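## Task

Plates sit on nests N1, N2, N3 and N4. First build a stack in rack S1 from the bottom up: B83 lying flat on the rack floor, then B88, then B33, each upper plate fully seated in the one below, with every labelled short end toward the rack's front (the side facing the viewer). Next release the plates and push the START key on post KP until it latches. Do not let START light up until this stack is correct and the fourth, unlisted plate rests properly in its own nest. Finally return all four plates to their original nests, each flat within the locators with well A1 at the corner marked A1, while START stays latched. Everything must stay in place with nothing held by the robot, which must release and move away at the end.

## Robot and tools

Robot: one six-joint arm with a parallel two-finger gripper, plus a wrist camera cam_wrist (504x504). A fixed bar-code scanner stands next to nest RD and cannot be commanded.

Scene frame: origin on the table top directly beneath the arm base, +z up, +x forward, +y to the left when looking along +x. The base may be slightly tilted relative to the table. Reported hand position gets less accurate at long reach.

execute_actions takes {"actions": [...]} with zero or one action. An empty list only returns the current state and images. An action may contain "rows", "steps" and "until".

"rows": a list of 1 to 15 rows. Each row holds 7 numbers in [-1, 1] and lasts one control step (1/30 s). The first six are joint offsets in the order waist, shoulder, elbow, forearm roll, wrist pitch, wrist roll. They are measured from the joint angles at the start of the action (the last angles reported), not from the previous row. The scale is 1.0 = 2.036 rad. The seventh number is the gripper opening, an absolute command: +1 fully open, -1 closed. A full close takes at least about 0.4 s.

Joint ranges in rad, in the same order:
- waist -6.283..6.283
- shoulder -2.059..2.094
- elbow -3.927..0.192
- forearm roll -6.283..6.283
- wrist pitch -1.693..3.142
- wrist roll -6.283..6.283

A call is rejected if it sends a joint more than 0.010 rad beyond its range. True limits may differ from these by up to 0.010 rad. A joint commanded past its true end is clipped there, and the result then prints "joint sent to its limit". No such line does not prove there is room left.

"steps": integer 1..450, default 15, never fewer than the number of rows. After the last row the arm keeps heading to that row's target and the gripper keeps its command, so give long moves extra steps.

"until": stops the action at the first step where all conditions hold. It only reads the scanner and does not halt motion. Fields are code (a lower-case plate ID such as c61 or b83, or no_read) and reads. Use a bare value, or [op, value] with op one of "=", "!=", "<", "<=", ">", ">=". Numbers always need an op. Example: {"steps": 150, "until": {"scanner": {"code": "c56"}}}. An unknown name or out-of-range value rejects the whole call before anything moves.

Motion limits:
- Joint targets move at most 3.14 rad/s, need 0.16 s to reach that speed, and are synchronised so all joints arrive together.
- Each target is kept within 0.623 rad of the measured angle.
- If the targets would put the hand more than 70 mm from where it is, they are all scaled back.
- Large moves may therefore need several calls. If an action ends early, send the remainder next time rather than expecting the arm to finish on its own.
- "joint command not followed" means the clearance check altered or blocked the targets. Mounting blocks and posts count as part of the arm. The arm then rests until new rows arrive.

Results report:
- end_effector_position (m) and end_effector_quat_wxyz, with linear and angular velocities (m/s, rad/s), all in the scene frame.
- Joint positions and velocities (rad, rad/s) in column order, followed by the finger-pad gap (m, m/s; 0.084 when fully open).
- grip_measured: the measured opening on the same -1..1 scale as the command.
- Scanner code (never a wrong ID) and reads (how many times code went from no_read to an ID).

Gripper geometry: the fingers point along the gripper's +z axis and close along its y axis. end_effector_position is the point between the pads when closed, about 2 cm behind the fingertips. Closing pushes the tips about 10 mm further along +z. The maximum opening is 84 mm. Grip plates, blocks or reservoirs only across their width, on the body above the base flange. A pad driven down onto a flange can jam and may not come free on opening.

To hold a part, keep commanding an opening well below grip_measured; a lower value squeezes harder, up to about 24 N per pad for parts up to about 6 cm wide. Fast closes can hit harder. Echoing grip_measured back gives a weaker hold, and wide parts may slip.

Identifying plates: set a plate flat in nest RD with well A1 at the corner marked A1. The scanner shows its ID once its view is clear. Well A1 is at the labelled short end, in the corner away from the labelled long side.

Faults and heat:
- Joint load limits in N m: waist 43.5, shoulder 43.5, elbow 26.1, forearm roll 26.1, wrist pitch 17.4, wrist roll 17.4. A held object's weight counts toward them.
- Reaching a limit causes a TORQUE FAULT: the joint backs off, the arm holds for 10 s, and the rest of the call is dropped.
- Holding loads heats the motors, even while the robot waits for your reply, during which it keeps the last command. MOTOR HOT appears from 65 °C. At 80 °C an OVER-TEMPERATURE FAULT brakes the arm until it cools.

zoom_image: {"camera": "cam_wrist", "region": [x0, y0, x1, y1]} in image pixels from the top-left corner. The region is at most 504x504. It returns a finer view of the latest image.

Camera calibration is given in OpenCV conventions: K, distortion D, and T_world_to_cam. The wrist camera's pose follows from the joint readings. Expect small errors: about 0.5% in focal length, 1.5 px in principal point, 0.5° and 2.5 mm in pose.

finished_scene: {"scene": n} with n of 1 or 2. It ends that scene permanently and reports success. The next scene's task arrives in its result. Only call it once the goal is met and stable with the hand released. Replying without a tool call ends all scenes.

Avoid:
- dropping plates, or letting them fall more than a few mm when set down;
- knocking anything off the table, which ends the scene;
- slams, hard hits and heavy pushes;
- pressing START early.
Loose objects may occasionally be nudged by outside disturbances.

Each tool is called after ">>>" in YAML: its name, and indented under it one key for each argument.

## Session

>>> execute_actions:
  actions: []

Scene clock: 0.00 s.
end_effector_position=(-0.1364, +0.4456, +0.1459) grip_measured=+1.00 end_effector_quat_wxyz=(+0.572, +0.599, -0.442, -0.344) end_effector_velocity=(-0.000, -0.000, +0.000) end_effector_angular_velocity=(-0.001, +0.001, +0.000)
Joint positions: [ 1.511 -0.668 -0.599  0.988  1.618  1.947  0.084]
Joint velocities: [-0.     0.     0.001 -0.     0.001 -0.     0.   ]
scanner: code=no_read reads=0
camera_calibration (this result's frames):
cam_wrist: T_world_to_cam=[[-0.146424, 0.0552585, 0.987677, -0.156648], [-0.368514, 0.923524, -0.106302, -0.375515], [-0.918018, -0.379538, -0.114863, 0.195286], [0, 0, 0, 1]] pos_world=[0.0179562, 0.429571, 0.137231]

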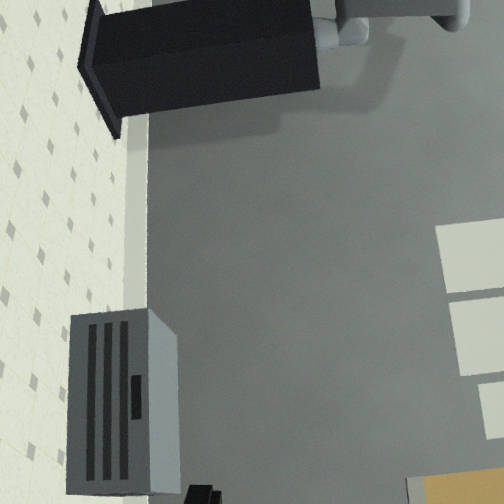

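>>> execute_actions:
  actions:
    - {"rows":[[0,-0.24,-0.1,0,0,0,1]],"steps":25}

>>> execute_actions:
  actions:
    - {"rows":[[-0.4,0,0,0,0,0,1]],"steps":30}

Scene clock: 2.83 s.
end_effector_position=(-0.1140, +0.5492, +0.3127) grip_measured=+1.00 end_effector_quat_wxyz=(+0.310, +0.771, -0.340, -0.439) end_effector_velocity=(+0.001, +0.003, +0.007) end_effector_angular_velocity=(+0.021, -0.003, -0.002)
Joint positions: [ 1.51  -1.155 -0.802  0.988  1.618  1.947  0.084]
Joint velocities: [ 0.    -0.009 -0.011  0.001 -0.001  0.     0.   ]
scanner: code=no_read reads=0
camera_calibration (this result's frames):
cam_wrist: T_world_to_cam=[[-0.262157, -0.566506, 0.781246, 0.0689989], [-0.376374, 0.805471, 0.457776, -0.557659], [-0.888604, -0.174032, -0.424378, 0.261611], [0, 0, 0, 1]] pos_world=[0.0406684, 0.533795, 0.3124]

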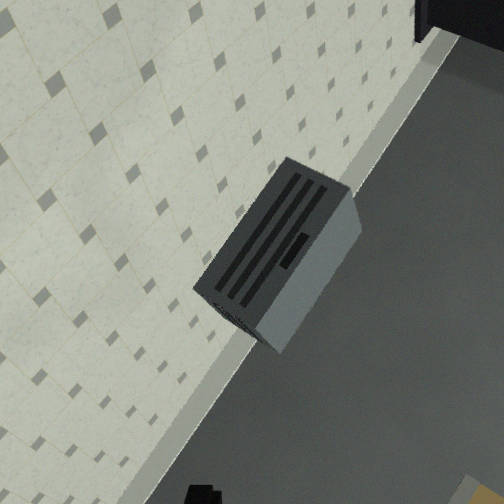

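Scene clock: 3.83 s.
end_effector_position=(+0.0759, +0.5772, +0.2241) grip_measured=+1.00 end_effector_quat_wxyz=(+0.123, +0.749, -0.616, -0.212) end_effector_velocity=(+0.001, -0.000, -0.000) end_effector_angular_velocity=(-0.001, -0.003, -0.002)
Joint positions: [ 0.697 -1.155 -0.802  0.988  1.619  1.947  0.084]
Joint velocities: [-0.004 -0.     0.001 -0.    -0.    -0.     0.   ]
scanner: code=no_read reads=0
camera_calibration (this result's frames):
cam_wrist: T_world_to_cam=[[-0.874539, -0.197868, 0.442752, 0.113397], [-0.139273, 0.976992, 0.161525, -0.518805], [-0.464526, 0.0795969, -0.881975, 0.32164], [0, 0, 0, 1]] pos_world=[0.176325, 0.503704, 0.317272]

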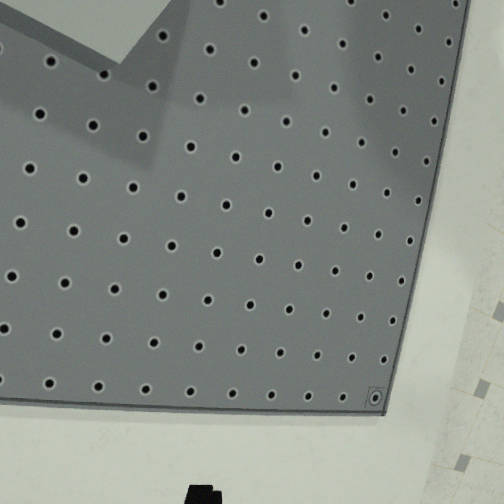

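>>> execute_actions:
  actions:
    - {"rows":[[-0.5,0.1,0,0,0.1,0,1]],"steps":35}

Scene clock: 6.00 s.
end_effector_position=(+0.2951, +0.4392, +0.2653) grip_measured=+1.00 end_effector_quat_wxyz=(+0.022, -0.489, +0.872, -0.006) end_effector_velocity=(+0.000, -0.001, +0.000) end_effector_angular_velocity=(+0.000, -0.001, -0.002)
Joint positions: [-0.321 -0.951 -0.802  0.988  1.822  1.947  0.084]
Joint velocities: [-0.003  0.001  0.001  0.     0.    -0.    -0.   ]
scanner: code=no_read reads=0
camera_calibration (this result's frames):
cam_wrist: T_world_to_cam=[[-0.845275, 0.533004, -0.0376314, 0.0573507], [0.531935, 0.846058, 0.0351002, -0.467125], [0.0505469, 0.00965184, -0.998675, 0.380368], [0, 0, 0, 1]] pos_world=[0.277731, 0.360975, 0.398419]

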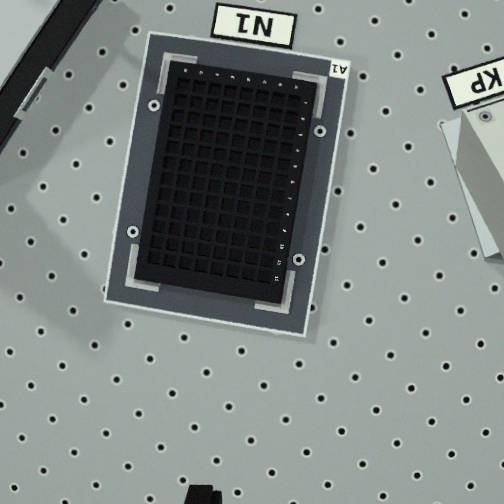

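>>> execute_actions:
  actions:
    - {"rows":[[-0.0717,0.3153,-0.0044,-0.0668,-0.1154,-0.0329,1]],"steps":30}

>>> execute_actions:
  actions:
    - {"rows":[[-0.0658,0.2755,-0.1753,-0.0334,-0.0275,0.0933,1]],"steps":30}

>>> execute_actions:
  actions:
    - {"rows":[[-0.0634,0.3006,-0.155,-0.0192,-0.0702,0.045,1]],"steps":32}

Scene clock: 8.53 s.
end_effector_position=(+0.3944, +0.2057, +0.2492) grip_measured=+1.00 end_effector_quat_wxyz=(-0.001, -0.243, +0.970, +0.000) end_effector_velocity=(-0.000, -0.002, -0.001) end_effector_angular_velocity=(+0.002, +0.002, -0.006)
Joint positions: [-0.466 -0.31  -0.811  0.852  1.587  1.88   0.084]
Joint velocities: [-0.001  0.006  0.001 -0.001 -0.001 -0.     0.   ]
scanner: code=no_read reads=0
camera_calibration (this result's frames):
cam_wrist: T_world_to_cam=[[-0.459174, 0.888335, -0.00452195, 0.0315209], [0.888344, 0.459179, 0.000202211, -0.374122], [0.00225601, -0.00392419, -0.99999, 0.383727], [0, 0, 0, 1]] pos_world=[0.345957, 0.145294, 0.383942]

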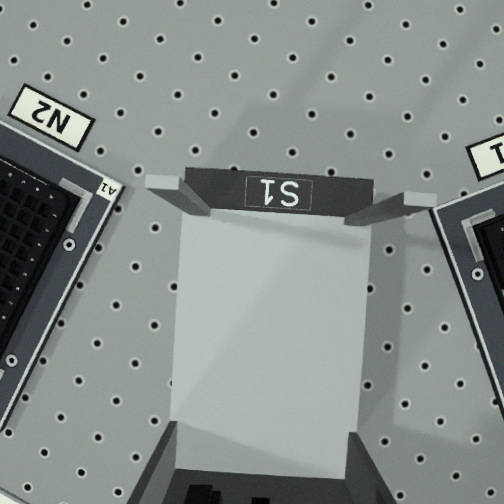

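Scene clock: 9.53 s.
end_effector_position=(+0.4536, +0.0429, +0.2788) grip_measured=+1.00 end_effector_quat_wxyz=(-0.001, -0.037, +0.999, -0.000) end_effector_velocity=(-0.000, -0.001, -0.000) end_effector_angular_velocity=(+0.000, -0.001, -0.003)
Joint positions: [-0.6    0.25  -1.168  0.784  1.531  2.07   0.084]
Joint velocities: [-0.001  0.003 -0.    -0.    -0.001  0.     0.   ]
scanner: code=no_read reads=0
camera_calibration (this result's frames):
cam_wrist: T_world_to_cam=[[-0.0608187, 0.998133, -0.00565146, 0.018372], [0.998149, 0.0608198, 0.0000274762, -0.384602], [0.000371146, -0.00563932, -0.999984, 0.413474], [0, 0, 0, 1]] pos_world=[0.384854, 0.00738545, 0.413582]

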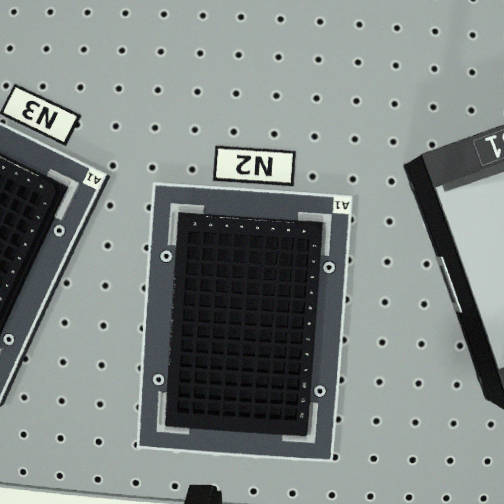

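Scene clock: 10.60 s.
end_effector_position=(+0.4236, -0.1811, +0.2319) grip_measured=+1.00 end_effector_quat_wxyz=(+0.006, +0.145, +0.989, +0.010) end_effector_velocity=(-0.000, -0.001, -0.000) end_effector_angular_velocity=(-0.001, -0.001, -0.002)
Joint positions: [-0.729  0.861 -1.483  0.745  1.389  2.162  0.084]
Joint velocities: [-0.001  0.002 -0.001  0.    -0.002  0.    -0.   ]
scanner: code=no_read reads=0
camera_calibration (this result's frames):
cam_wrist: T_world_to_cam=[[0.299441, 0.953979, 0.0160933, 0.0741941], [0.953977, -0.299642, 0.0119772, -0.390393], [0.0162482, 0.0117662, -0.999799, 0.361758], [0, 0, 0, 1]] pos_world=[0.344331, -0.192014, 0.365167]

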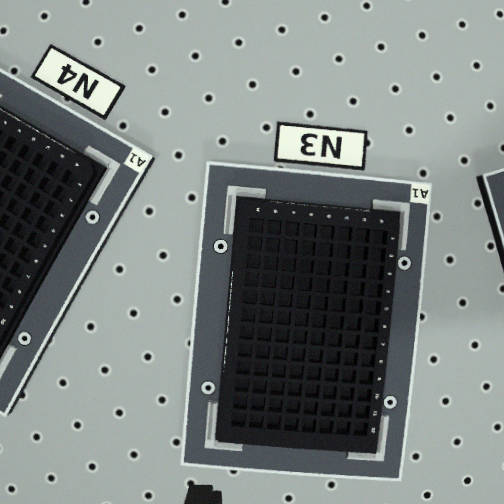

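>>> execute_actions:
  actions:
    - {"rows":[[0.2289,-0.3654,0.5761,0.5422,-0.1655,-0.4263,1]],"steps":45}

Scene clock: 38.87 s.
end_effector_position=(+0.4142, +0.0368, +0.0903) grip_measured=+1.00 end_effector_quat_wxyz=(+0.260, -0.035, +0.965, +0.006) end_effector_velocity=(+0.000, +0.000, +0.000) end_effector_angular_velocity=(+0.000, -0.000, +0.000)
Joint positions: [-0.293  0.16  -0.473  1.776  1.066  1.354  0.084]
Joint velocities: [-0. -0.  0. -0.  0. -0. -0.]
TORQUE FAULT: the external load on joint 3 (elbow) reached its load limit, and the arm stopped for 10 seconds. The arm's remaining commands of this call were not run. Joint 3 (elbow) moved back by up to 3 degrees. The arm holds there, with its grip as last carried out, and accepts commands again: back off and push less far. The arm stops again, at the same cost, whenever a joint's load reaches its limit.
scanner: code=no_read reads=0
camera_calibration (this result's frames):
cam_wrist: T_world_to_cam=[[-0.057427, 0.998333, -0.00584547, 0.0195931], [0.862345, 0.0525532, 0.503586, -0.333856], [0.503054, 0.0238786, -0.863925, 0.00343335], [0, 0, 0, 1]] pos_world=[0.287297, -0.00209725, 0.171206]

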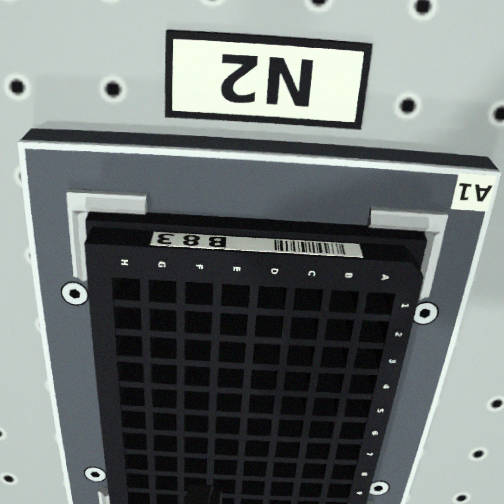

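>>> execute_actions:
  actions:
    - {"rows":[[-0.002,0.0732,-0.2092,-0.362,0.0486,0.2878,1]],"steps":30}

>>> execute_actions:
  actions:
    - {"rows":[[0.0302,0.0682,0.002,0.0535,-0.0447,-0.0305,1]],"steps":22}

Scene clock: 45.70 s.
end_effector_position=(+0.4435, +0.0336, +0.1094) grip_measured=+1.00 end_effector_quat_wxyz=(-0.000, -0.036, +0.999, -0.001) end_effector_velocity=(+0.000, +0.000, +0.000) end_effector_angular_velocity=(-0.001, +0.001, +0.001)
Joint positions: [-0.297  0.309 -0.898  1.039  1.165  1.94   0.084]
Joint velocities: [-0.     0.    -0.002 -0.001  0.     0.    -0.   ]
scanner: code=no_read reads=0
camera_calibration (this result's frames):
cam_wrist: T_world_to_cam=[[-0.0586106, 0.998252, -0.00755218, 0.0253256], [0.998279, 0.0586253, 0.00173746, -0.374117], [0.00217717, -0.00743734, -0.99997, 0.24332], [0, 0, 0, 1]] pos_world=[0.374427, -0.00153896, 0.244154]

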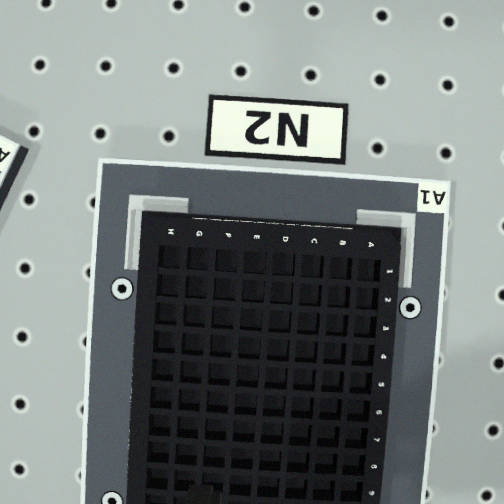

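Scene clock: 46.43 s.
end_effector_position=(+0.4300, +0.0002, +0.0574) grip_measured=+1.00 end_effector_quat_wxyz=(-0.000, -0.004, +1.000, -0.000) end_effector_velocity=(+0.000, -0.001, -0.000) end_effector_angular_velocity=(-0.001, -0.000, +0.000)
Joint positions: [-0.235  0.447 -0.894  1.148  1.074  1.878  0.084]
Joint velocities: [ 0.001  0.002 -0.001  0.    -0.002 -0.     0.   ]
scanner: code=no_read reads=0
camera_calibration (this result's frames):
cam_wrist: T_world_to_cam=[[0.00468999, 0.999972, -0.00590461, 0.0301358], [0.999987, -0.00467896, 0.00188042, -0.359322], [0.00185274, -0.00591335, -0.999981, 0.191278], [0, 0, 0, 1]] pos_world=[0.358821, -0.0306851, 0.192128]

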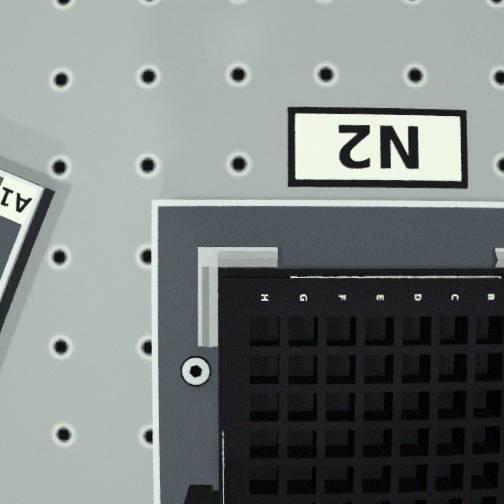

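>>> execute_actions:
  actions:
    - {"rows":[[-0.0005,-0.001,0.0034,0,-0.0005,-0.0025,1],[-0.0005,-0.001,0.0034,0,-0.0005,-0.0025,1],[-0.0005,-0.001,0.0034,0,-0.0005,-0.0025,1],[-0.0005,-0.001,0.0034,0,-0.0005,-0.0025,1],[-0.0005,-0.001,0.0034,0,-0.0005,-0.0025,1],[0.0142,0.0098,0.002,0.0172,-0.0103,-0.0098,1]],"steps":22}

>>> execute_actions:
  actions:
    - {"rows":[[0,0,0,0,0,0,0.7],[0,0,0,0,0,0,0.7],[0,0,0,0,0,0,0.7],[0,0,0,0,0,0,0]],"steps":14}

Scene clock: 53.67 s.
end_effector_position=(+0.4278, -0.0006, +0.0433) grip_measured=+1.00 end_effector_quat_wxyz=(-0.001, -0.004, +1.000, -0.000) end_effector_velocity=(+0.000, +0.000, -0.000) end_effector_angular_velocity=(-0.000, -0.000, +0.001)
Joint positions: [-0.206  0.467 -0.89   1.183  1.053  1.858  0.084]
Joint velocities: [ 0.001  0.    -0.     0.001 -0.001 -0.001  0.   ]
scanner: code=no_read reads=0
camera_calibration (this result's frames):
cam_wrist: T_world_to_cam=[[0.00409279, 0.999971, -0.00646544, 0.031131], [0.999991, -0.00408376, 0.00141005, -0.357148], [0.0013836, -0.00647115, -0.999978, 0.177285], [0, 0, 0, 1]] pos_world=[0.356772, -0.0314414, 0.177986]

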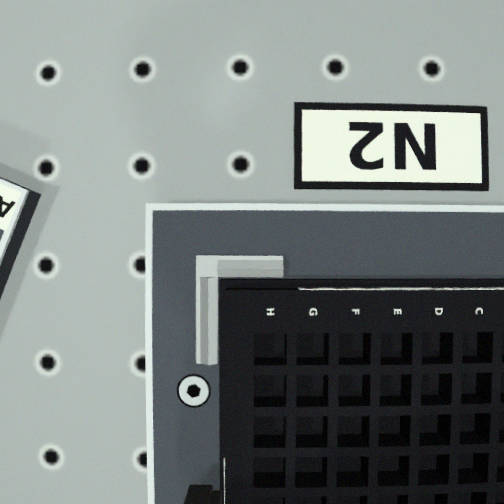

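Scene clock: 54.13 s.
end_effector_position=(+0.4281, -0.0006, +0.0435) grip_measured=+0.93 end_effector_quat_wxyz=(-0.000, -0.005, +1.000, -0.001) end_effector_velocity=(-0.000, -0.000, -0.000) end_effector_angular_velocity=(-0.000, +0.001, -0.000)
Joint positions: [-0.207  0.467 -0.891  1.183  1.053  1.858  0.082]
Joint velocities: [ 0.     0.001 -0.    -0.    -0.    -0.     0.   ]
scanner: code=no_read reads=0
camera_calibration (this result's frames):
cam_wrist: T_world_to_cam=[[0.00380845, 0.99997, -0.00674604, 0.0312845], [0.999991, -0.00379475, 0.00204238, -0.357467], [0.00201672, -0.00675376, -0.999975, 0.177241], [0, 0, 0, 1]] pos_world=[0.356987, -0.031443, 0.178178]

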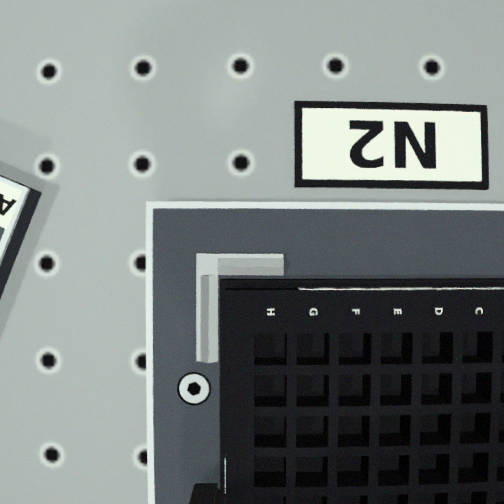

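>>> execute_actions:
  actions:
    - {"rows":[[-0.0142,-0.0108,0.002,-0.0172,0.0098,0.0074,0],[-0.0142,-0.0108,0.002,-0.0172,0.0098,0.0074,0],[-0.0142,-0.0108,0.002,-0.0172,0.0098,0.0074,0],[-0.0142,-0.0108,0.002,-0.0172,0.0098,0.0074,0],[-0.0142,-0.0108,0.002,-0.0172,0.0098,0.0074,0],[-0.0142,-0.0108,0.002,-0.0172,0.0098,0.0074,0],[-0.0142,-0.0108,0.002,-0.0172,0.0098,0.0074,0],[-0.2156,-0.0614,-0.1582,-0.2033,0.2348,0.0747,0]],"steps":34}

>>> execute_actions:
  actions:
    - {"rows":[[0.0879,-0.3197,0.1974,0.0408,0.0275,-0.0639,0]],"steps":28}

>>> execute_actions:
  actions:
    - {"rows":[[0.003,0.0206,0.0393,0.003,-0.0417,-0.0123,0]],"steps":20}

Scene clock: 65.73 s.
end_effector_position=(+0.4477, +0.0067, +0.2827) grip_measured=+0.93 end_effector_quat_wxyz=(+0.002, -0.037, +0.999, +0.007) end_effector_velocity=(+0.000, -0.001, +0.004) end_effector_angular_velocity=(-0.006, -0.005, +0.001)
Joint positions: [-0.645  0.342 -1.212  0.77   1.531  2.01   0.082]
Joint velocities: [-0.006 -0.002 -0.004 -0.003  0.001  0.     0.   ]
scanner: code=no_read reads=0
camera_calibration (this result's frames):
cam_wrist: T_world_to_cam=[[-0.0618056, 0.998059, 0.0076992, 0.0508493], [0.998073, 0.0617607, 0.0059383, -0.378151], [0.00545126, 0.00805139, -0.999953, 0.414834], [0, 0, 0, 1]] pos_world=[0.378304, -0.0307357, 0.416669]

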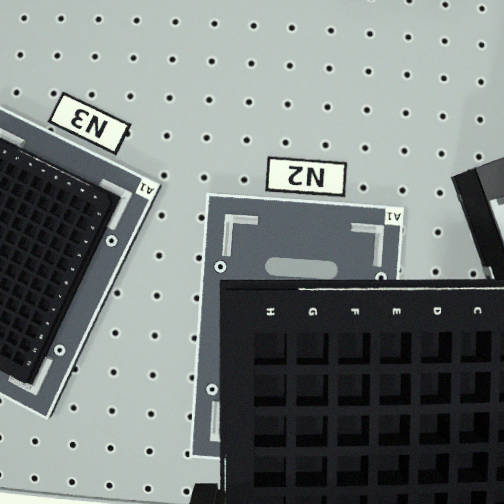

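Scene clock: 66.67 s.
end_effector_position=(+0.3946, +0.2049, +0.2486) grip_measured=+0.93 end_effector_quat_wxyz=(-0.001, -0.241, +0.970, +0.001) end_effector_velocity=(-0.000, +0.002, -0.000) end_effector_angular_velocity=(-0.001, -0.001, +0.005)
Joint positions: [-0.466 -0.307 -0.811  0.853  1.587  1.88   0.082]
Joint velocities: [ 0.002 -0.007  0.002  0.001  0.     0.     0.   ]
scanner: code=no_read reads=0
camera_calibration (this result's frames):
cam_wrist: T_world_to_cam=[[-0.456989, 0.889468, -0.00275249, 0.030754], [0.889471, 0.456991, 0.000423094, -0.373932], [0.00163419, -0.00225491, -0.999996, 0.383027], [0, 0, 0, 1]] pos_world=[0.34603, 0.144393, 0.383268]

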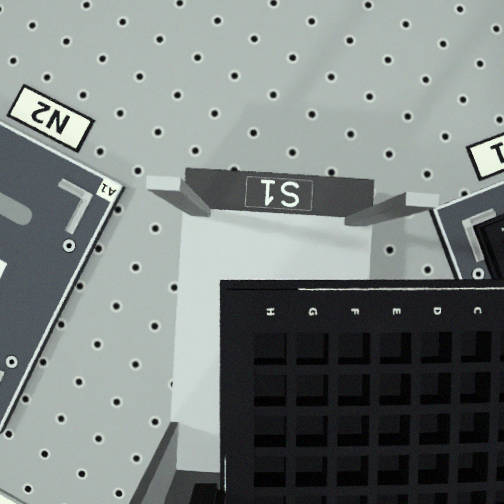

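Scene clock: 67.33 s.
end_effector_position=(+0.3845, +0.1696, +0.2240) grip_measured=+0.93 end_effector_quat_wxyz=(-0.001, -0.210, +0.978, +0.001) end_effector_velocity=(-0.000, -0.001, -0.001) end_effector_angular_velocity=(+0.001, +0.000, -0.002)
Joint positions: [-0.46  -0.265 -0.731  0.859  1.502  1.855  0.082]
Joint velocities: [ 0.     0.001  0.001  0.    -0.001  0.001  0.   ]
scanner: code=no_read reads=0
camera_calibration (this result's frames):
cam_wrist: T_world_to_cam=[[-0.399788, 0.9166, -0.00364712, 0.0310488], [0.916604, 0.399795, 0.00131604, -0.349777], [0.00266438, -0.00281683, -0.999992, 0.358062], [0, 0, 0, 1]] pos_world=[0.332066, 0.112388, 0.358632]

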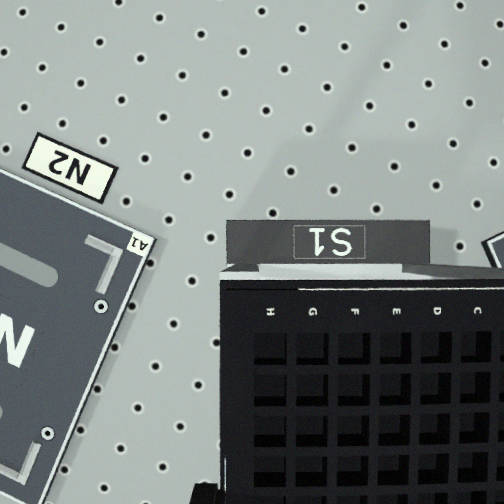

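>>> execute_actions:
  actions:
    - {"rows":[[0.0012,-0.0014,-0.0019,0.0002,0.0003,0.0025,0],[0.0012,-0.0014,-0.0019,0.0002,0.0003,0.0025,0],[0.0012,-0.0014,-0.0019,0.0002,0.0003,0.0025,0],[0.0012,-0.0014,-0.0019,0.0002,0.0003,0.0025,0],[0.0231,-0.0032,0.0152,0.0128,-0.0234,0.002,0]],"steps":20}

Scene clock: 79.50 s.
end_effector_position=(+0.3860, +0.1718, +0.2073) grip_measured=+0.93 end_effector_quat_wxyz=(+0.000, -0.212, +0.977, -0.000) end_effector_velocity=(+0.000, -0.000, -0.001) end_effector_angular_velocity=(-0.000, -0.000, -0.001)
Joint positions: [-0.413 -0.272 -0.7    0.885  1.454  1.859  0.082]
Joint velocities: [ 0.001  0.001  0.001  0.001 -0.002  0.     0.   ]
scanner: code=no_read reads=0
camera_calibration (this result's frames):
cam_wrist: T_world_to_cam=[[-0.40216, 0.915552, -0.00562643, 0.0310845], [0.915557, 0.402179, 0.00272737, -0.352366], [0.00475989, -0.00405448, -0.99998, 0.34076], [0, 0, 0, 1]] pos_world=[0.33349, 0.114636, 0.341889]

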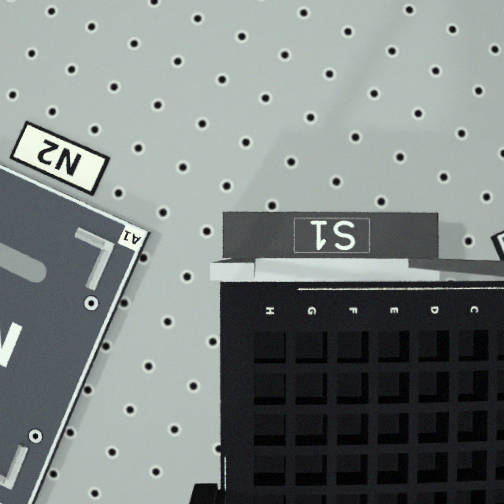

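>>> execute_actions:
  actions:
    - {"rows":[[-0.008,0.001,-0.006,-0.0045,0.008,0,0],[-0.008,0.001,-0.006,-0.0045,0.008,0,0],[-0.008,0.001,-0.006,-0.0045,0.008,0,0],[-0.008,0.001,-0.006,-0.0045,0.008,0,0],[-0.008,0.001,-0.006,-0.0045,0.008,0,0],[-0.0085,0.0027,-0.0065,-0.0045,0.0076,-0.0012,0],[-0.0085,0.0027,-0.0065,-0.0045,0.0076,-0.0012,0],[-0.0085,0.0027,-0.0065,-0.0045,0.0076,-0.0012,0],[-0.0085,0.0027,-0.0065,-0.0045,0.0076,-0.0012,0],[-0.0085,0.0027,-0.0065,-0.0045,0.0076,-0.0012,0],[0.006,0.0018,0.004,0.0037,-0.0075,-0.0014,0]],"steps":26}

Scene clock: 85.30 s.
end_effector_position=(+0.3864, +0.1707, +0.2021) grip_measured=+0.93 end_effector_quat_wxyz=(+0.000, -0.212, +0.977, +0.000) end_effector_velocity=(-0.000, +0.000, -0.000) end_effector_angular_velocity=(+0.000, +0.001, +0.000)
Joint positions: [-0.401 -0.268 -0.692  0.892  1.439  1.856  0.082]
Joint velocities: [ 0.    -0.    -0.    -0.     0.001 -0.    -0.   ]
scanner: code=no_read reads=0
camera_calibration (this result's frames):
cam_wrist: T_world_to_cam=[[-0.402003, 0.915622, -0.00555308, 0.0321876], [0.915625, 0.402022, 0.00293972, -0.352261], [0.00492413, -0.00390277, -0.99998, 0.335487], [0, 0, 0, 1]] pos_world=[0.333827, 0.113454, 0.336695]

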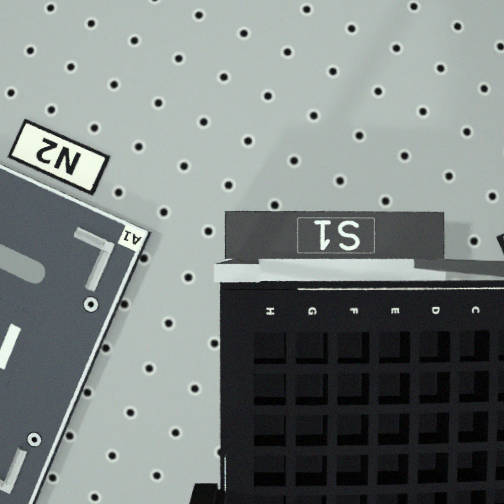

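>>> execute_actions:
  actions:
    - {"rows":[[0.0155,0,0.0106,0.0088,-0.0165,-0.0002,0],[0.0155,0,0.0106,0.0088,-0.0165,-0.0002,0],[0.0155,0,0.0106,0.0088,-0.0165,-0.0002,0],[0.0417,0.0025,0.0265,0.025,-0.0442,-0.002,0],[0.0417,0.0025,0.0265,0.025,-0.0442,-0.002,0],[0.0417,0.0025,0.0265,0.025,-0.0442,-0.002,0],[0.0417,0.0025,0.0265,0.025,-0.0442,-0.002,0],[0.0688,0.0073,0.0399,0.043,-0.0717,-0.0051,0],[0.0688,0.0073,0.0399,0.043,-0.0717,-0.0051,0],[0.0688,0.0073,0.0399,0.043,-0.0717,-0.0051,0],[0.0688,0.0073,0.0399,0.043,-0.0717,-0.0051,0],[0.097,0.0147,0.0507,0.0629,-0.0995,-0.0093,0],[0.097,0.0147,0.0507,0.0629,-0.0995,-0.0093,0],[0.097,0.0147,0.0507,0.0629,-0.0995,-0.0093,0],[0.1254,0.0248,0.059,0.0847,-0.1265,-0.0149,0]],"steps":30}

Scene clock: 91.83 s.
end_effector_position=(+0.3863, +0.1707, +0.1099) grip_measured=+0.93 end_effector_quat_wxyz=(+0.000, -0.211, +0.978, -0.000) end_effector_velocity=(-0.000, +0.000, -0.001) end_effector_angular_velocity=(+0.001, +0.001, +0.000)
Joint positions: [-0.146 -0.218 -0.572  1.065  1.182  1.826  0.082]
Joint velocities: [ 0.001  0.001  0.001  0.001 -0.    -0.001  0.   ]
scanner: code=no_read reads=0
camera_calibration (this result's frames):
cam_wrist: T_world_to_cam=[[-0.400579, 0.916242, -0.00610625, 0.0310049], [0.91625, 0.400599, 0.00252067, -0.351846], [0.0047557, -0.00458513, -0.999978, 0.243466], [0, 0, 0, 1]] pos_world=[0.333641, 0.113658, 0.244537]

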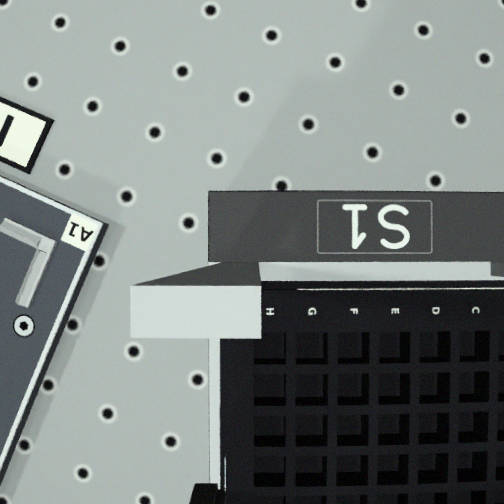

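>>> execute_actions:
  actions:
    - {"rows":[[0.0265,0.0119,0.0056,0.0216,-0.0247,-0.0079,0],[0.0265,0.0119,0.0056,0.0216,-0.0247,-0.0079,0],[0.0265,0.0119,0.0056,0.0216,-0.0247,-0.0079,0],[0.0265,0.0119,0.0056,0.0216,-0.0247,-0.0079,0],[0.0265,0.0119,0.0056,0.0216,-0.0247,-0.0079,0],[0.0265,0.0119,0.0056,0.0216,-0.0247,-0.0079,0],[0.0398,0.0187,0.0075,0.0332,-0.0365,-0.0123,0]],"steps":22}

>>> execute_actions:
  actions:
    - {"rows":[[0.0044,0.0025,0.0005,0.0039,-0.0039,-0.0015,0]],"steps":14}

Scene clock: 94.70 s.
end_effector_position=(+0.3862, +0.1705, +0.0820) grip_measured=+0.93 end_effector_quat_wxyz=(-0.000, -0.212, +0.977, -0.001) end_effector_velocity=(-0.000, -0.000, -0.000) end_effector_angular_velocity=(-0.000, +0.001, -0.000)
Joint positions: [-0.065 -0.18  -0.557  1.132  1.108  1.801  0.082]
Joint velocities: [ 0.001  0.001  0.001  0.    -0.001 -0.001 -0.   ]
scanner: code=no_read reads=0
camera_calibration (this result's frames):
cam_wrist: T_world_to_cam=[[-0.402083, 0.91558, -0.00648091, 0.0317021], [0.915592, 0.402103, 0.00207029, -0.351547], [0.00450151, -0.00510144, -0.999977, 0.215786], [0, 0, 0, 1]] pos_world=[0.333649, 0.113433, 0.216714]

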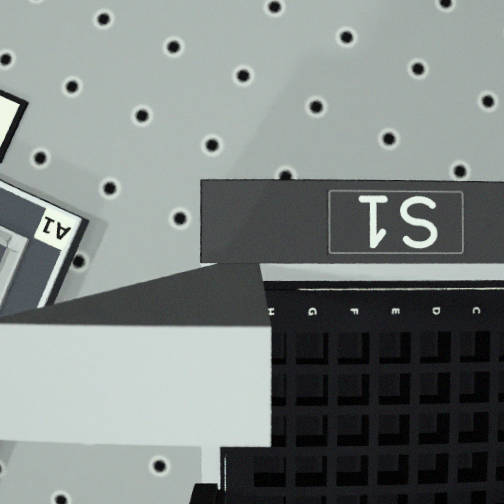

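Scene clock: 95.17 s.
end_effector_position=(+0.3864, +0.1705, +0.0792) grip_measured=+0.94 end_effector_quat_wxyz=(+0.000, -0.212, +0.977, -0.001) end_effector_velocity=(+0.000, +0.000, -0.000) end_effector_angular_velocity=(+0.000, +0.000, +0.002)
Joint positions: [-0.057 -0.176 -0.556  1.14   1.1    1.798  0.082]
Joint velocities: [ 0.001  0.    -0.001  0.     0.    -0.     0.   ]
scanner: code=no_read reads=0
camera_calibration (this result's frames):
cam_wrist: T_world_to_cam=[[-0.402324, 0.915471, -0.00699991, 0.0319605], [0.915483, 0.402349, 0.00259254, -0.351808], [0.0051898, -0.00536526, -0.999972, 0.21278], [0, 0, 0, 1]] pos_world=[0.333828, 0.113432, 0.213909]

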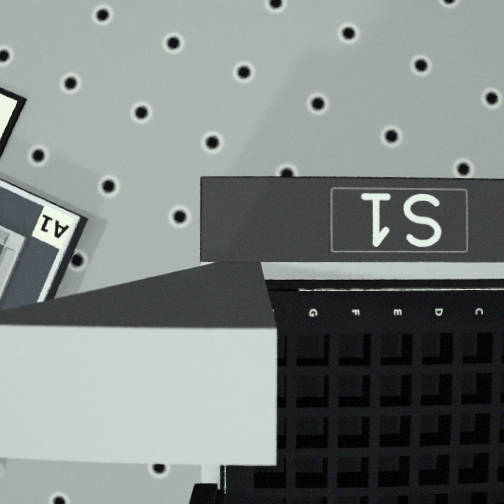

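>>> execute_actions:
  actions:
    - {"rows":[[0,0,0,0,0,0,1],[0,0,0,0,0,0,1],[0,0,0,0,0,0,1],[0,0,0,0,0,0,1],[0,0,0,0,0,0,1],[0,0,0,0,0,0,1],[-0.0435,-0.0204,-0.0078,-0.0371,0.04,0.0136,1],[-0.0435,-0.0204,-0.0078,-0.0371,0.04,0.0136,1],[-0.0435,-0.0204,-0.0078,-0.0371,0.04,0.0136,1],[-0.1001,-0.0379,-0.0269,-0.0788,0.0948,0.0234,1],[-0.1001,-0.0379,-0.0269,-0.0788,0.0948,0.0234,1],[-0.1001,-0.0379,-0.0269,-0.0788,0.0948,0.0234,1],[-0.1534,-0.045,-0.0562,-0.113,0.15,0.0283,1],[-0.1534,-0.045,-0.0562,-0.113,0.15,0.0283,1],[-0.1972,-0.0434,-0.0884,-0.1378,0.1973,0.0293,1]],"steps":28}

>>> execute_actions:
  actions:
    - {"rows":[[-0.004,-0.022,-0.037,-0.004,0.042,0.011,1],[-0.004,-0.022,-0.037,-0.004,0.042,0.011,1],[-0.004,-0.022,-0.037,-0.004,0.042,0.011,1],[-0.004,-0.022,-0.037,-0.004,0.042,0.011,1],[-0.004,-0.022,-0.037,-0.004,0.042,0.011,1],[-0.004,-0.022,-0.037,-0.004,0.042,0.011,1],[0.117,-0.414,0.1237,0.041,0.0924,0.087,1]],"steps":36}

>>> execute_actions:
  actions:
    - {"rows":[[0.2687,0.0712,0.1744,0.0815,-0.3505,-0.0712,1]],"steps":32}

Scene clock: 104.03 s.
end_effector_position=(+0.3859, +0.1705, +0.2240) grip_measured=+1.00 end_effector_quat_wxyz=(-0.001, -0.211, +0.977, +0.001) end_effector_velocity=(+0.004, +0.001, +0.006) end_effector_angular_velocity=(-0.009, -0.010, +0.010)
Joint positions: [-0.457 -0.264 -0.735  0.86   1.501  1.858  0.084]
Joint velocities: [-0.005 -0.005 -0.012 -0.002  0.    -0.     0.   ]
scanner: code=no_read reads=0
camera_calibration (this result's frames):
cam_wrist: T_world_to_cam=[[-0.400678, 0.916211, -0.00380963, 0.0312506], [0.916216, 0.400684, 0.00105562, -0.351367], [0.00249363, -0.00306748, -0.999992, 0.358232], [0, 0, 0, 1]] pos_world=[0.333556, 0.113254, 0.358719]

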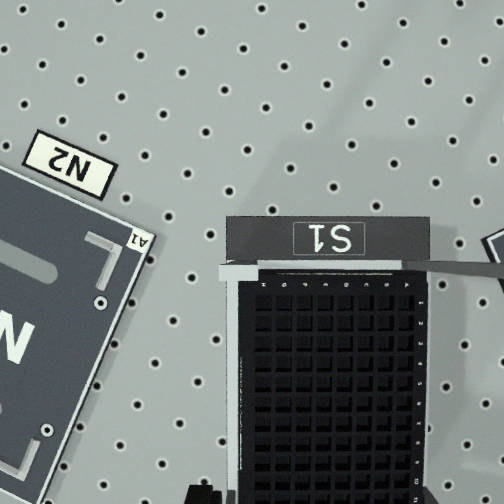

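Scene clock: 105.23 s.
end_effector_position=(+0.2610, +0.3703, +0.1991) grip_measured=+1.00 end_effector_quat_wxyz=(-0.001, -0.413, +0.911, +0.001) end_effector_velocity=(-0.001, +0.001, -0.000) end_effector_angular_velocity=(-0.000, +0.001, +0.006)
Joint positions: [-0.219 -1.105 -0.483  0.943  1.689  2.035  0.084]
Joint velocities: [ 0.002 -0.006  0.001  0.     0.003 -0.    -0.   ]
scanner: code=no_read reads=0
camera_calibration (this result's frames):
cam_wrist: T_world_to_cam=[[-0.743913, 0.668269, -0.00324886, -0.0206159], [0.668268, 0.743919, 0.00158458, -0.379452], [0.00347582, -0.000992313, -0.999993, 0.333142], [0, 0, 0, 1]] pos_world=[0.237081, 0.296389, 0.333674]

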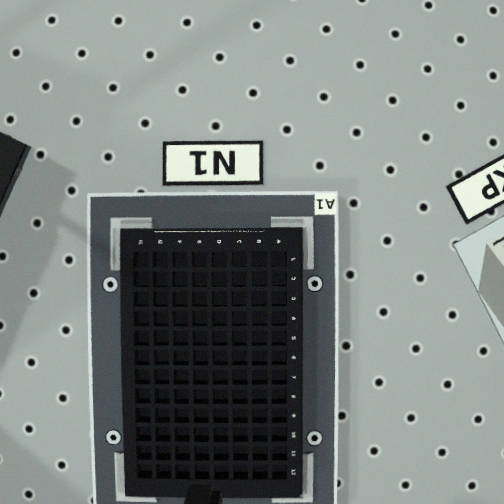

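Scene clock: 106.30 s.
end_effector_position=(+0.2584, +0.2837, +0.0593) grip_measured=+1.00 end_effector_quat_wxyz=(-0.001, -0.416, +0.909, -0.000) end_effector_velocity=(-0.001, -0.000, -0.001) end_effector_angular_velocity=(-0.000, +0.003, -0.001)
Joint positions: [ 0.328 -0.961 -0.128  1.109  0.976  1.89   0.084]
Joint velocities: [ 0.001  0.001  0.001 -0.     0.     0.    -0.   ]
scanner: code=no_read reads=0
camera_calibration (this result's frames):
cam_wrist: T_world_to_cam=[[-0.748134, 0.663532, -0.00456344, 0.0373258], [0.663539, 0.748142, 0.0000909062, -0.312997], [0.00347442, -0.00296001, -0.99999, 0.193844], [0, 0, 0, 1]] pos_world=[0.234937, 0.209973, 0.194041]

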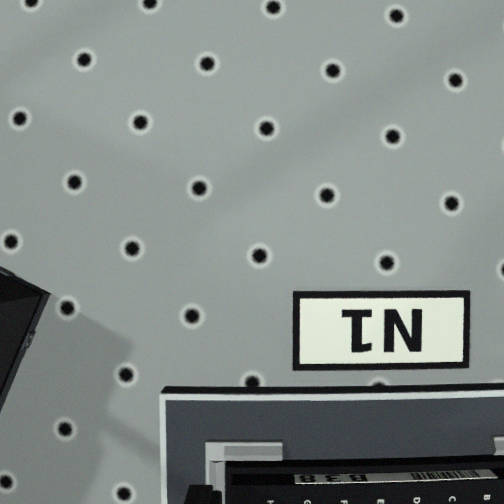

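>>> zoom_image:
  camera: "cam_wrist"
  region: [280, 455, 400, 500]

Region (280, 455, 400, 500) of cam_wrist's 504x504 image, scaled by 4.200, with more detail than that image has; it fills the top 189 rows of this view, and the rest is white.

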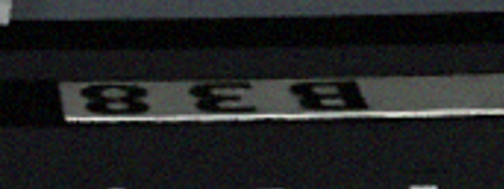

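>>> execute_actions:
  actions:
    - {"rows":[[-0.2692,-0.0722,-0.1749,-0.0815,0.3507,0.0712,1]],"steps":26}

>>> execute_actions:
  actions:
    - {"rows":[[-0.1213,0.3924,-0.1606,-0.0447,-0.0506,-0.0761,1]],"steps":26}

>>> execute_actions:
  actions:
    - {"rows":[[-0.0658,0.2755,-0.1753,-0.0334,-0.0275,0.0933,1]],"steps":22}

>>> execute_actions:
  actions:
    - {"rows":[[-0.0634,0.3006,-0.155,-0.0192,-0.0702,0.045,1]],"steps":26}

Scene clock: 112.80 s.
end_effector_position=(+0.2610, +0.3706, +0.1993) grip_measured=+1.00 end_effector_quat_wxyz=(-0.000, -0.414, +0.910, +0.000) end_effector_velocity=(+0.001, +0.002, +0.002) end_effector_angular_velocity=(-0.003, -0.007, +0.005)
Joint positions: [-0.22  -1.107 -0.484  0.943  1.69   2.035  0.084]
Joint velocities: [-0.004 -0.002 -0.008 -0.001  0.001  0.001  0.   ]
scanner: code=no_read reads=0
camera_calibration (this result's frames):
cam_wrist: T_world_to_cam=[[-0.744895, 0.667166, -0.00454744, -0.0199703], [0.667165, 0.744907, 0.00213213, -0.37986], [0.0048099, -0.00144568, -0.999987, 0.333252], [0, 0, 0, 1]] pos_world=[0.236951, 0.296766, 0.333967]

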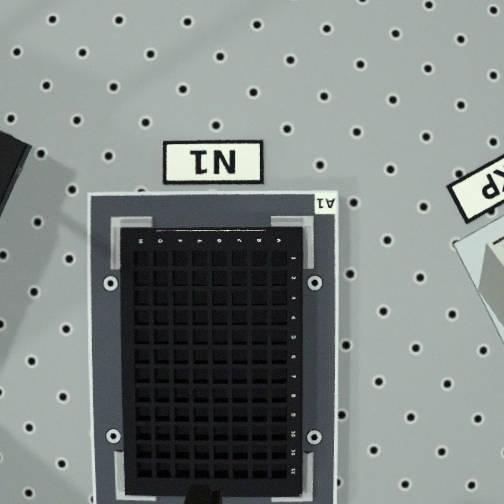

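Scene clock: 113.67 s.
end_effector_position=(+0.3945, +0.2058, +0.2491) grip_measured=+1.00 end_effector_quat_wxyz=(-0.001, -0.243, +0.970, +0.000) end_effector_velocity=(-0.002, -0.005, -0.003) end_effector_angular_velocity=(+0.006, +0.006, -0.016)
Joint positions: [-0.466 -0.311 -0.81   0.853  1.587  1.88   0.084]
Joint velocities: [-0.003  0.014  0.005 -0.001 -0.002 -0.     0.   ]
scanner: code=no_read reads=0
camera_calibration (this result's frames):
cam_wrist: T_world_to_cam=[[-0.459676, 0.888075, -0.00456854, 0.0317112], [0.888083, 0.459683, 0.000706807, -0.374392], [0.00272778, -0.00373234, -0.999989, 0.383415], [0, 0, 0, 1]] pos_world=[0.346022, 0.145371, 0.38382]

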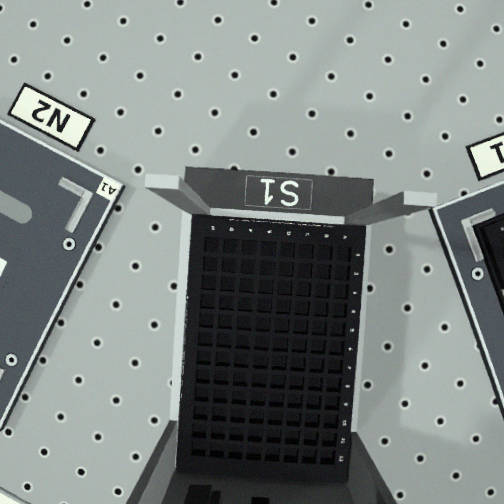

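Scene clock: 114.40 s.
end_effector_position=(+0.4541, +0.0439, +0.2791) grip_measured=+1.00 end_effector_quat_wxyz=(-0.001, -0.038, +0.999, -0.001) end_effector_velocity=(-0.006, -0.007, -0.007) end_effector_angular_velocity=(+0.014, +0.010, -0.023)
Joint positions: [-0.599  0.247 -1.168  0.785  1.531  2.07   0.084]
Joint velocities: [-0.003  0.018  0.012 -0.002 -0.002  0.    -0.   ]
scanner: code=no_read reads=0
camera_calibration (this result's frames):
cam_wrist: T_world_to_cam=[[-0.0635348, 0.997957, -0.00667215, 0.0188976], [0.997979, 0.0635429, 0.000998738, -0.385523], [0.00142067, -0.00659521, -0.999977, 0.413412], [0, 0, 0, 1]] pos_world=[0.385357, 0.00836475, 0.413914]

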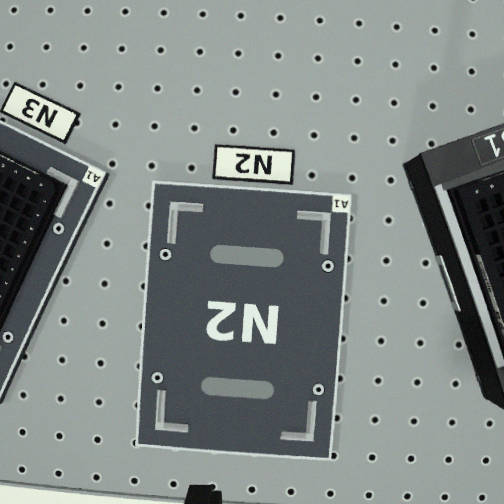

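Scene clock: 115.27 s.
end_effector_position=(+0.4251, -0.1798, +0.2331) grip_measured=+1.00 end_effector_quat_wxyz=(+0.007, +0.143, +0.990, +0.009) end_effector_velocity=(-0.012, -0.005, -0.013) end_effector_angular_velocity=(+0.024, +0.012, -0.026)
Joint positions: [-0.728  0.857 -1.483  0.746  1.389  2.161  0.084]
Joint velocities: [-0.003  0.021  0.016 -0.002 -0.001 -0.    -0.   ]
scanner: code=no_read reads=0
camera_calibration (this result's frames):
cam_wrist: T_world_to_cam=[[0.295861, 0.955123, 0.0143606, 0.0746533], [0.955073, -0.296053, 0.0137403, -0.391724], [0.0173752, 0.00965022, -0.999802, 0.362022], [0, 0, 0, 1]] pos_world=[0.345748, -0.190768, 0.366261]

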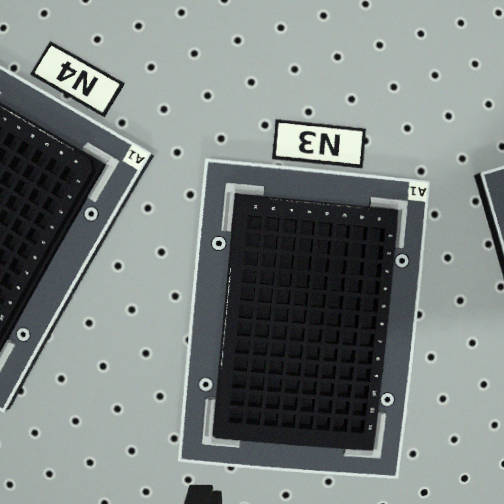

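Delta to view: (.233,-.008,.442,.304,-.358,-.197).

>>> execute_actions:
  actions:
    - {"rows":[[0.1146,-0.0041,0.2169,0.1492,-0.1757,-0.0968,1]],"steps":30}

>>> zoom_image:
  camera: "cam_wrist"
  region: [240, 420, 440, 504]

Scene clock: 118.13 s.
end_effector_position=(+0.3504, -0.1592, +0.0597) grip_measured=+1.00 end_effector_quat_wxyz=(-0.000, +0.188, +0.982, -0.001) end_effector_velocity=(-0.001, +0.001, -0.001) end_effector_angular_velocity=(+0.002, +0.002, -0.001)
Joint positions: [-0.495  0.849 -1.042  1.049  1.031  1.964  0.084]
Joint velocities: [ 0.002  0.001  0.001  0.     0.    -0.    -0.   ]
scanner: code=no_read reads=0
camera_calibration (this result's frames):
cam_wrist: T_world_to_cam=[[0.381552, 0.92432, -0.00707952, 0.0459267], [0.924347, -0.381547, 0.00210231, -0.314013], [-0.000757955, -0.00734607, -0.999973, 0.193436], [0, 0, 0, 1]] pos_world=[0.27288, -0.16084, 0.194416]

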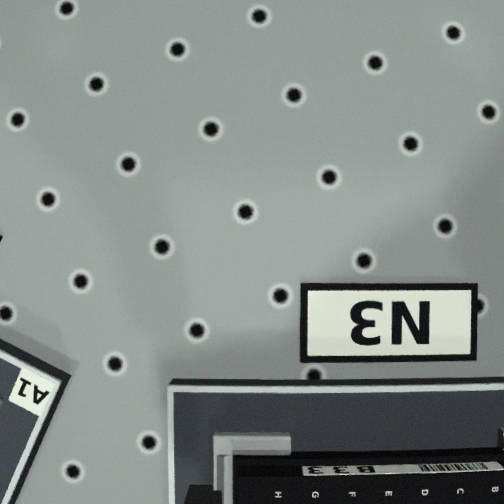

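Region (240, 420, 440, 504) of cam_wrist's 504x504 image, scaled by 2.520, with more detail than that image has; it fills the top 212 rows of this view, and the rest is white.

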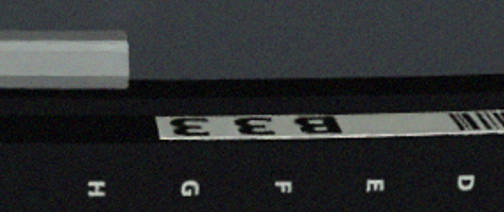

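>>> execute_actions:
  actions:
    - {"rows":[[-0.0133,-0.0275,-0.083,-0.06,0.0643,0.0963,1],[-0.0133,-0.0275,-0.083,-0.06,0.0643,0.0963,1],[-0.0133,-0.0275,-0.083,-0.06,0.0643,0.0963,1],[-0.0133,-0.0275,-0.083,-0.06,0.0643,0.0963,1],[-0.0133,-0.0275,-0.083,-0.06,0.0643,0.0963,1],[-0.0133,-0.0275,-0.083,-0.06,0.0643,0.0963,1],[-0.0133,-0.0275,-0.083,-0.06,0.0643,0.0963,1],[-0.0133,-0.0275,-0.083,-0.06,0.0643,0.0963,1],[-0.1455,0.2212,-0.244,-0.1412,0.0387,0.2137,1]],"steps":38}

Scene clock: 125.83 s.
end_effector_position=(+0.2986, -0.3242, +0.0998) grip_measured=+1.00 end_effector_quat_wxyz=(-0.000, +0.397, +0.918, -0.001) end_effector_velocity=(+0.001, -0.002, +0.001) end_effector_angular_velocity=(-0.003, -0.003, +0.000)
Joint positions: [-0.791  1.298 -1.539  0.762  1.11   2.399  0.084]
Joint velocities: [-0.002  0.001 -0.004 -0.    -0.001  0.    -0.   ]
scanner: code=no_read reads=0
camera_calibration (this result's frames):
cam_wrist: T_world_to_cam=[[0.737646, 0.675153, -0.00676947, 0.0313025], [0.67518, -0.737648, 0.00273806, -0.370282], [-0.00314487, -0.00659033, -0.999973, 0.233227], [0, 0, 0, 1]] pos_world=[0.22765, -0.292735, 0.234447]

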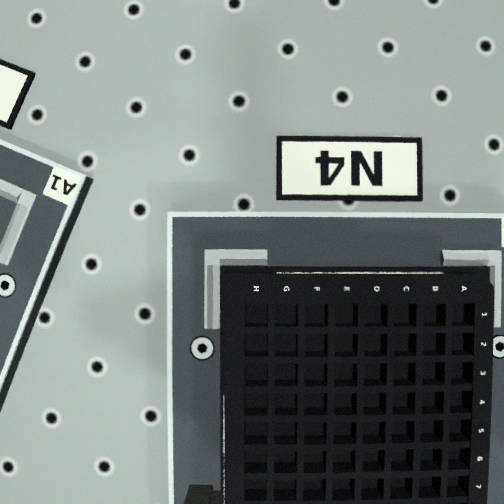

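>>> execute_actions:
  actions:
    - {"rows":[[0.0305,0.0262,0.0076,0.04,-0.0276,-0.0221,1]],"steps":20}

Scene clock: 135.87 s.
end_effector_position=(+0.2950, -0.3246, +0.0572) grip_measured=+1.00 end_effector_quat_wxyz=(-0.001, +0.397, +0.918, -0.000) end_effector_velocity=(+0.002, -0.000, +0.001) end_effector_angular_velocity=(-0.002, -0.002, +0.002)
Joint positions: [-0.729  1.352 -1.523  0.843  1.054  2.354  0.084]
Joint velocities: [ 0.001 -0.001 -0.003  0.002  0.     0.     0.   ]
scanner: code=no_read reads=0
camera_calibration (this result's frames):
cam_wrist: T_world_to_cam=[[0.738118, 0.674636, -0.00684564, 0.033643], [0.674659, -0.738127, 0.00159327, -0.367997], [-0.00397807, -0.0057945, -0.999975, 0.191073], [0, 0, 0, 1]] pos_world=[0.2242, -0.293218, 0.191885]

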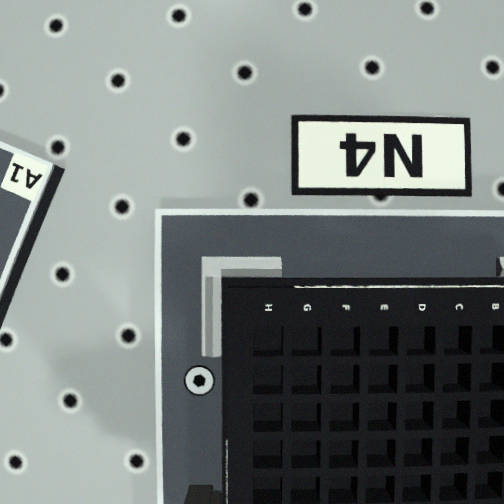

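>>> execute_actions:
  actions: []

Scene clock: 144.10 s.
end_effector_position=(+0.2951, -0.3246, +0.0571) grip_measured=+1.00 end_effector_quat_wxyz=(-0.001, +0.397, +0.918, -0.000) end_effector_velocity=(+0.000, -0.000, +0.000) end_effector_angular_velocity=(-0.001, -0.000, +0.001)
Joint positions: [-0.728  1.352 -1.523  0.843  1.054  2.354  0.084]
Joint velocities: [ 0.    -0.    -0.001 -0.     0.     0.    -0.   ]
scanner: code=no_read reads=0
camera_calibration (this result's frames):
cam_wrist: T_world_to_cam=[[0.738025, 0.674738, -0.00692628, 0.03366], [0.674762, -0.738034, 0.00158701, -0.368039], [-0.00404102, -0.00584484, -0.999975, 0.191035], [0, 0, 0, 1]] pos_world=[0.224269, -0.293221, 0.191847]

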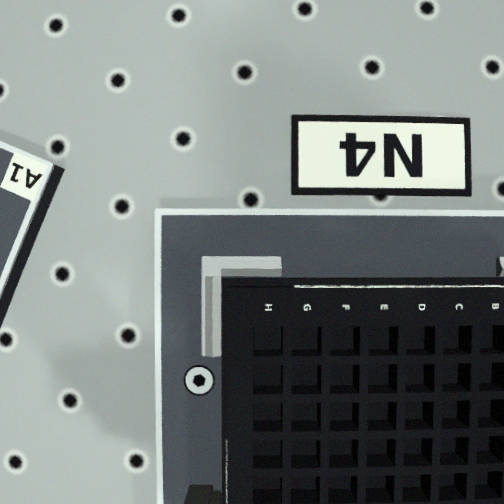

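>>> execute_actions:
  actions:
    - {"rows":[[0.0118,0.0098,-0.001,0.0152,-0.0074,-0.0064,1],[0.0118,0.0098,-0.001,0.0152,-0.0074,-0.0064,1],[0.0118,0.0098,-0.001,0.0152,-0.0074,-0.0064,1],[0.0118,0.0098,-0.001,0.0152,-0.0074,-0.0064,1],[0.0118,0.0098,-0.001,0.0152,-0.0074,-0.0064,1],[0.0118,0.0098,-0.001,0.0152,-0.0074,-0.0064,1],[0.0118,0.0098,-0.001,0.0152,-0.0074,-0.0064,1],[0.0118,0.0098,-0.001,0.0152,-0.0074,-0.0064,1],[0.0118,0.0098,-0.001,0.0152,-0.0074,-0.0064,1],[0.0118,0.0098,-0.001,0.0152,-0.0074,-0.0064,1],[0.0118,0.0098,-0.001,0.0152,-0.0074,-0.0064,0.7],[0.0118,0.0098,-0.001,0.0152,-0.0074,-0.0064,0.7],[0.0118,0.0098,-0.001,0.0152,-0.0074,-0.0064,0.7],[0.0118,0.0098,-0.001,0.0152,-0.0074,-0.0064,0]],"steps":22}

Scene clock: 147.80 s.
end_effector_position=(+0.2958, -0.3252, +0.0435) grip_measured=+0.93 end_effector_quat_wxyz=(+0.000, +0.397, +0.918, -0.001) end_effector_velocity=(+0.000, +0.000, -0.000) end_effector_angular_velocity=(+0.002, +0.000, +0.000)
Joint positions: [-0.705  1.371 -1.526  0.874  1.038  2.341  0.082]
Joint velocities: [ 0.001  0.    -0.     0.001  0.002 -0.     0.   ]
scanner: code=no_read reads=0
camera_calibration (this result's frames):
cam_wrist: T_world_to_cam=[[0.737969, 0.674796, -0.00720198, 0.0334583], [0.674828, -0.737965, 0.00371731, -0.369007], [-0.00280638, -0.00760336, -0.999967, 0.176517], [0, 0, 0, 1]] pos_world=[0.22482, -0.293549, 0.178124]

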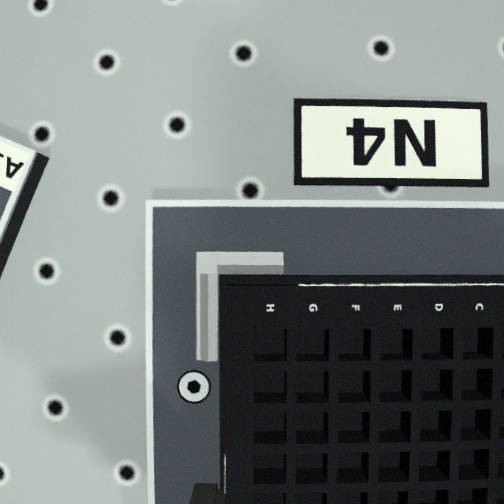

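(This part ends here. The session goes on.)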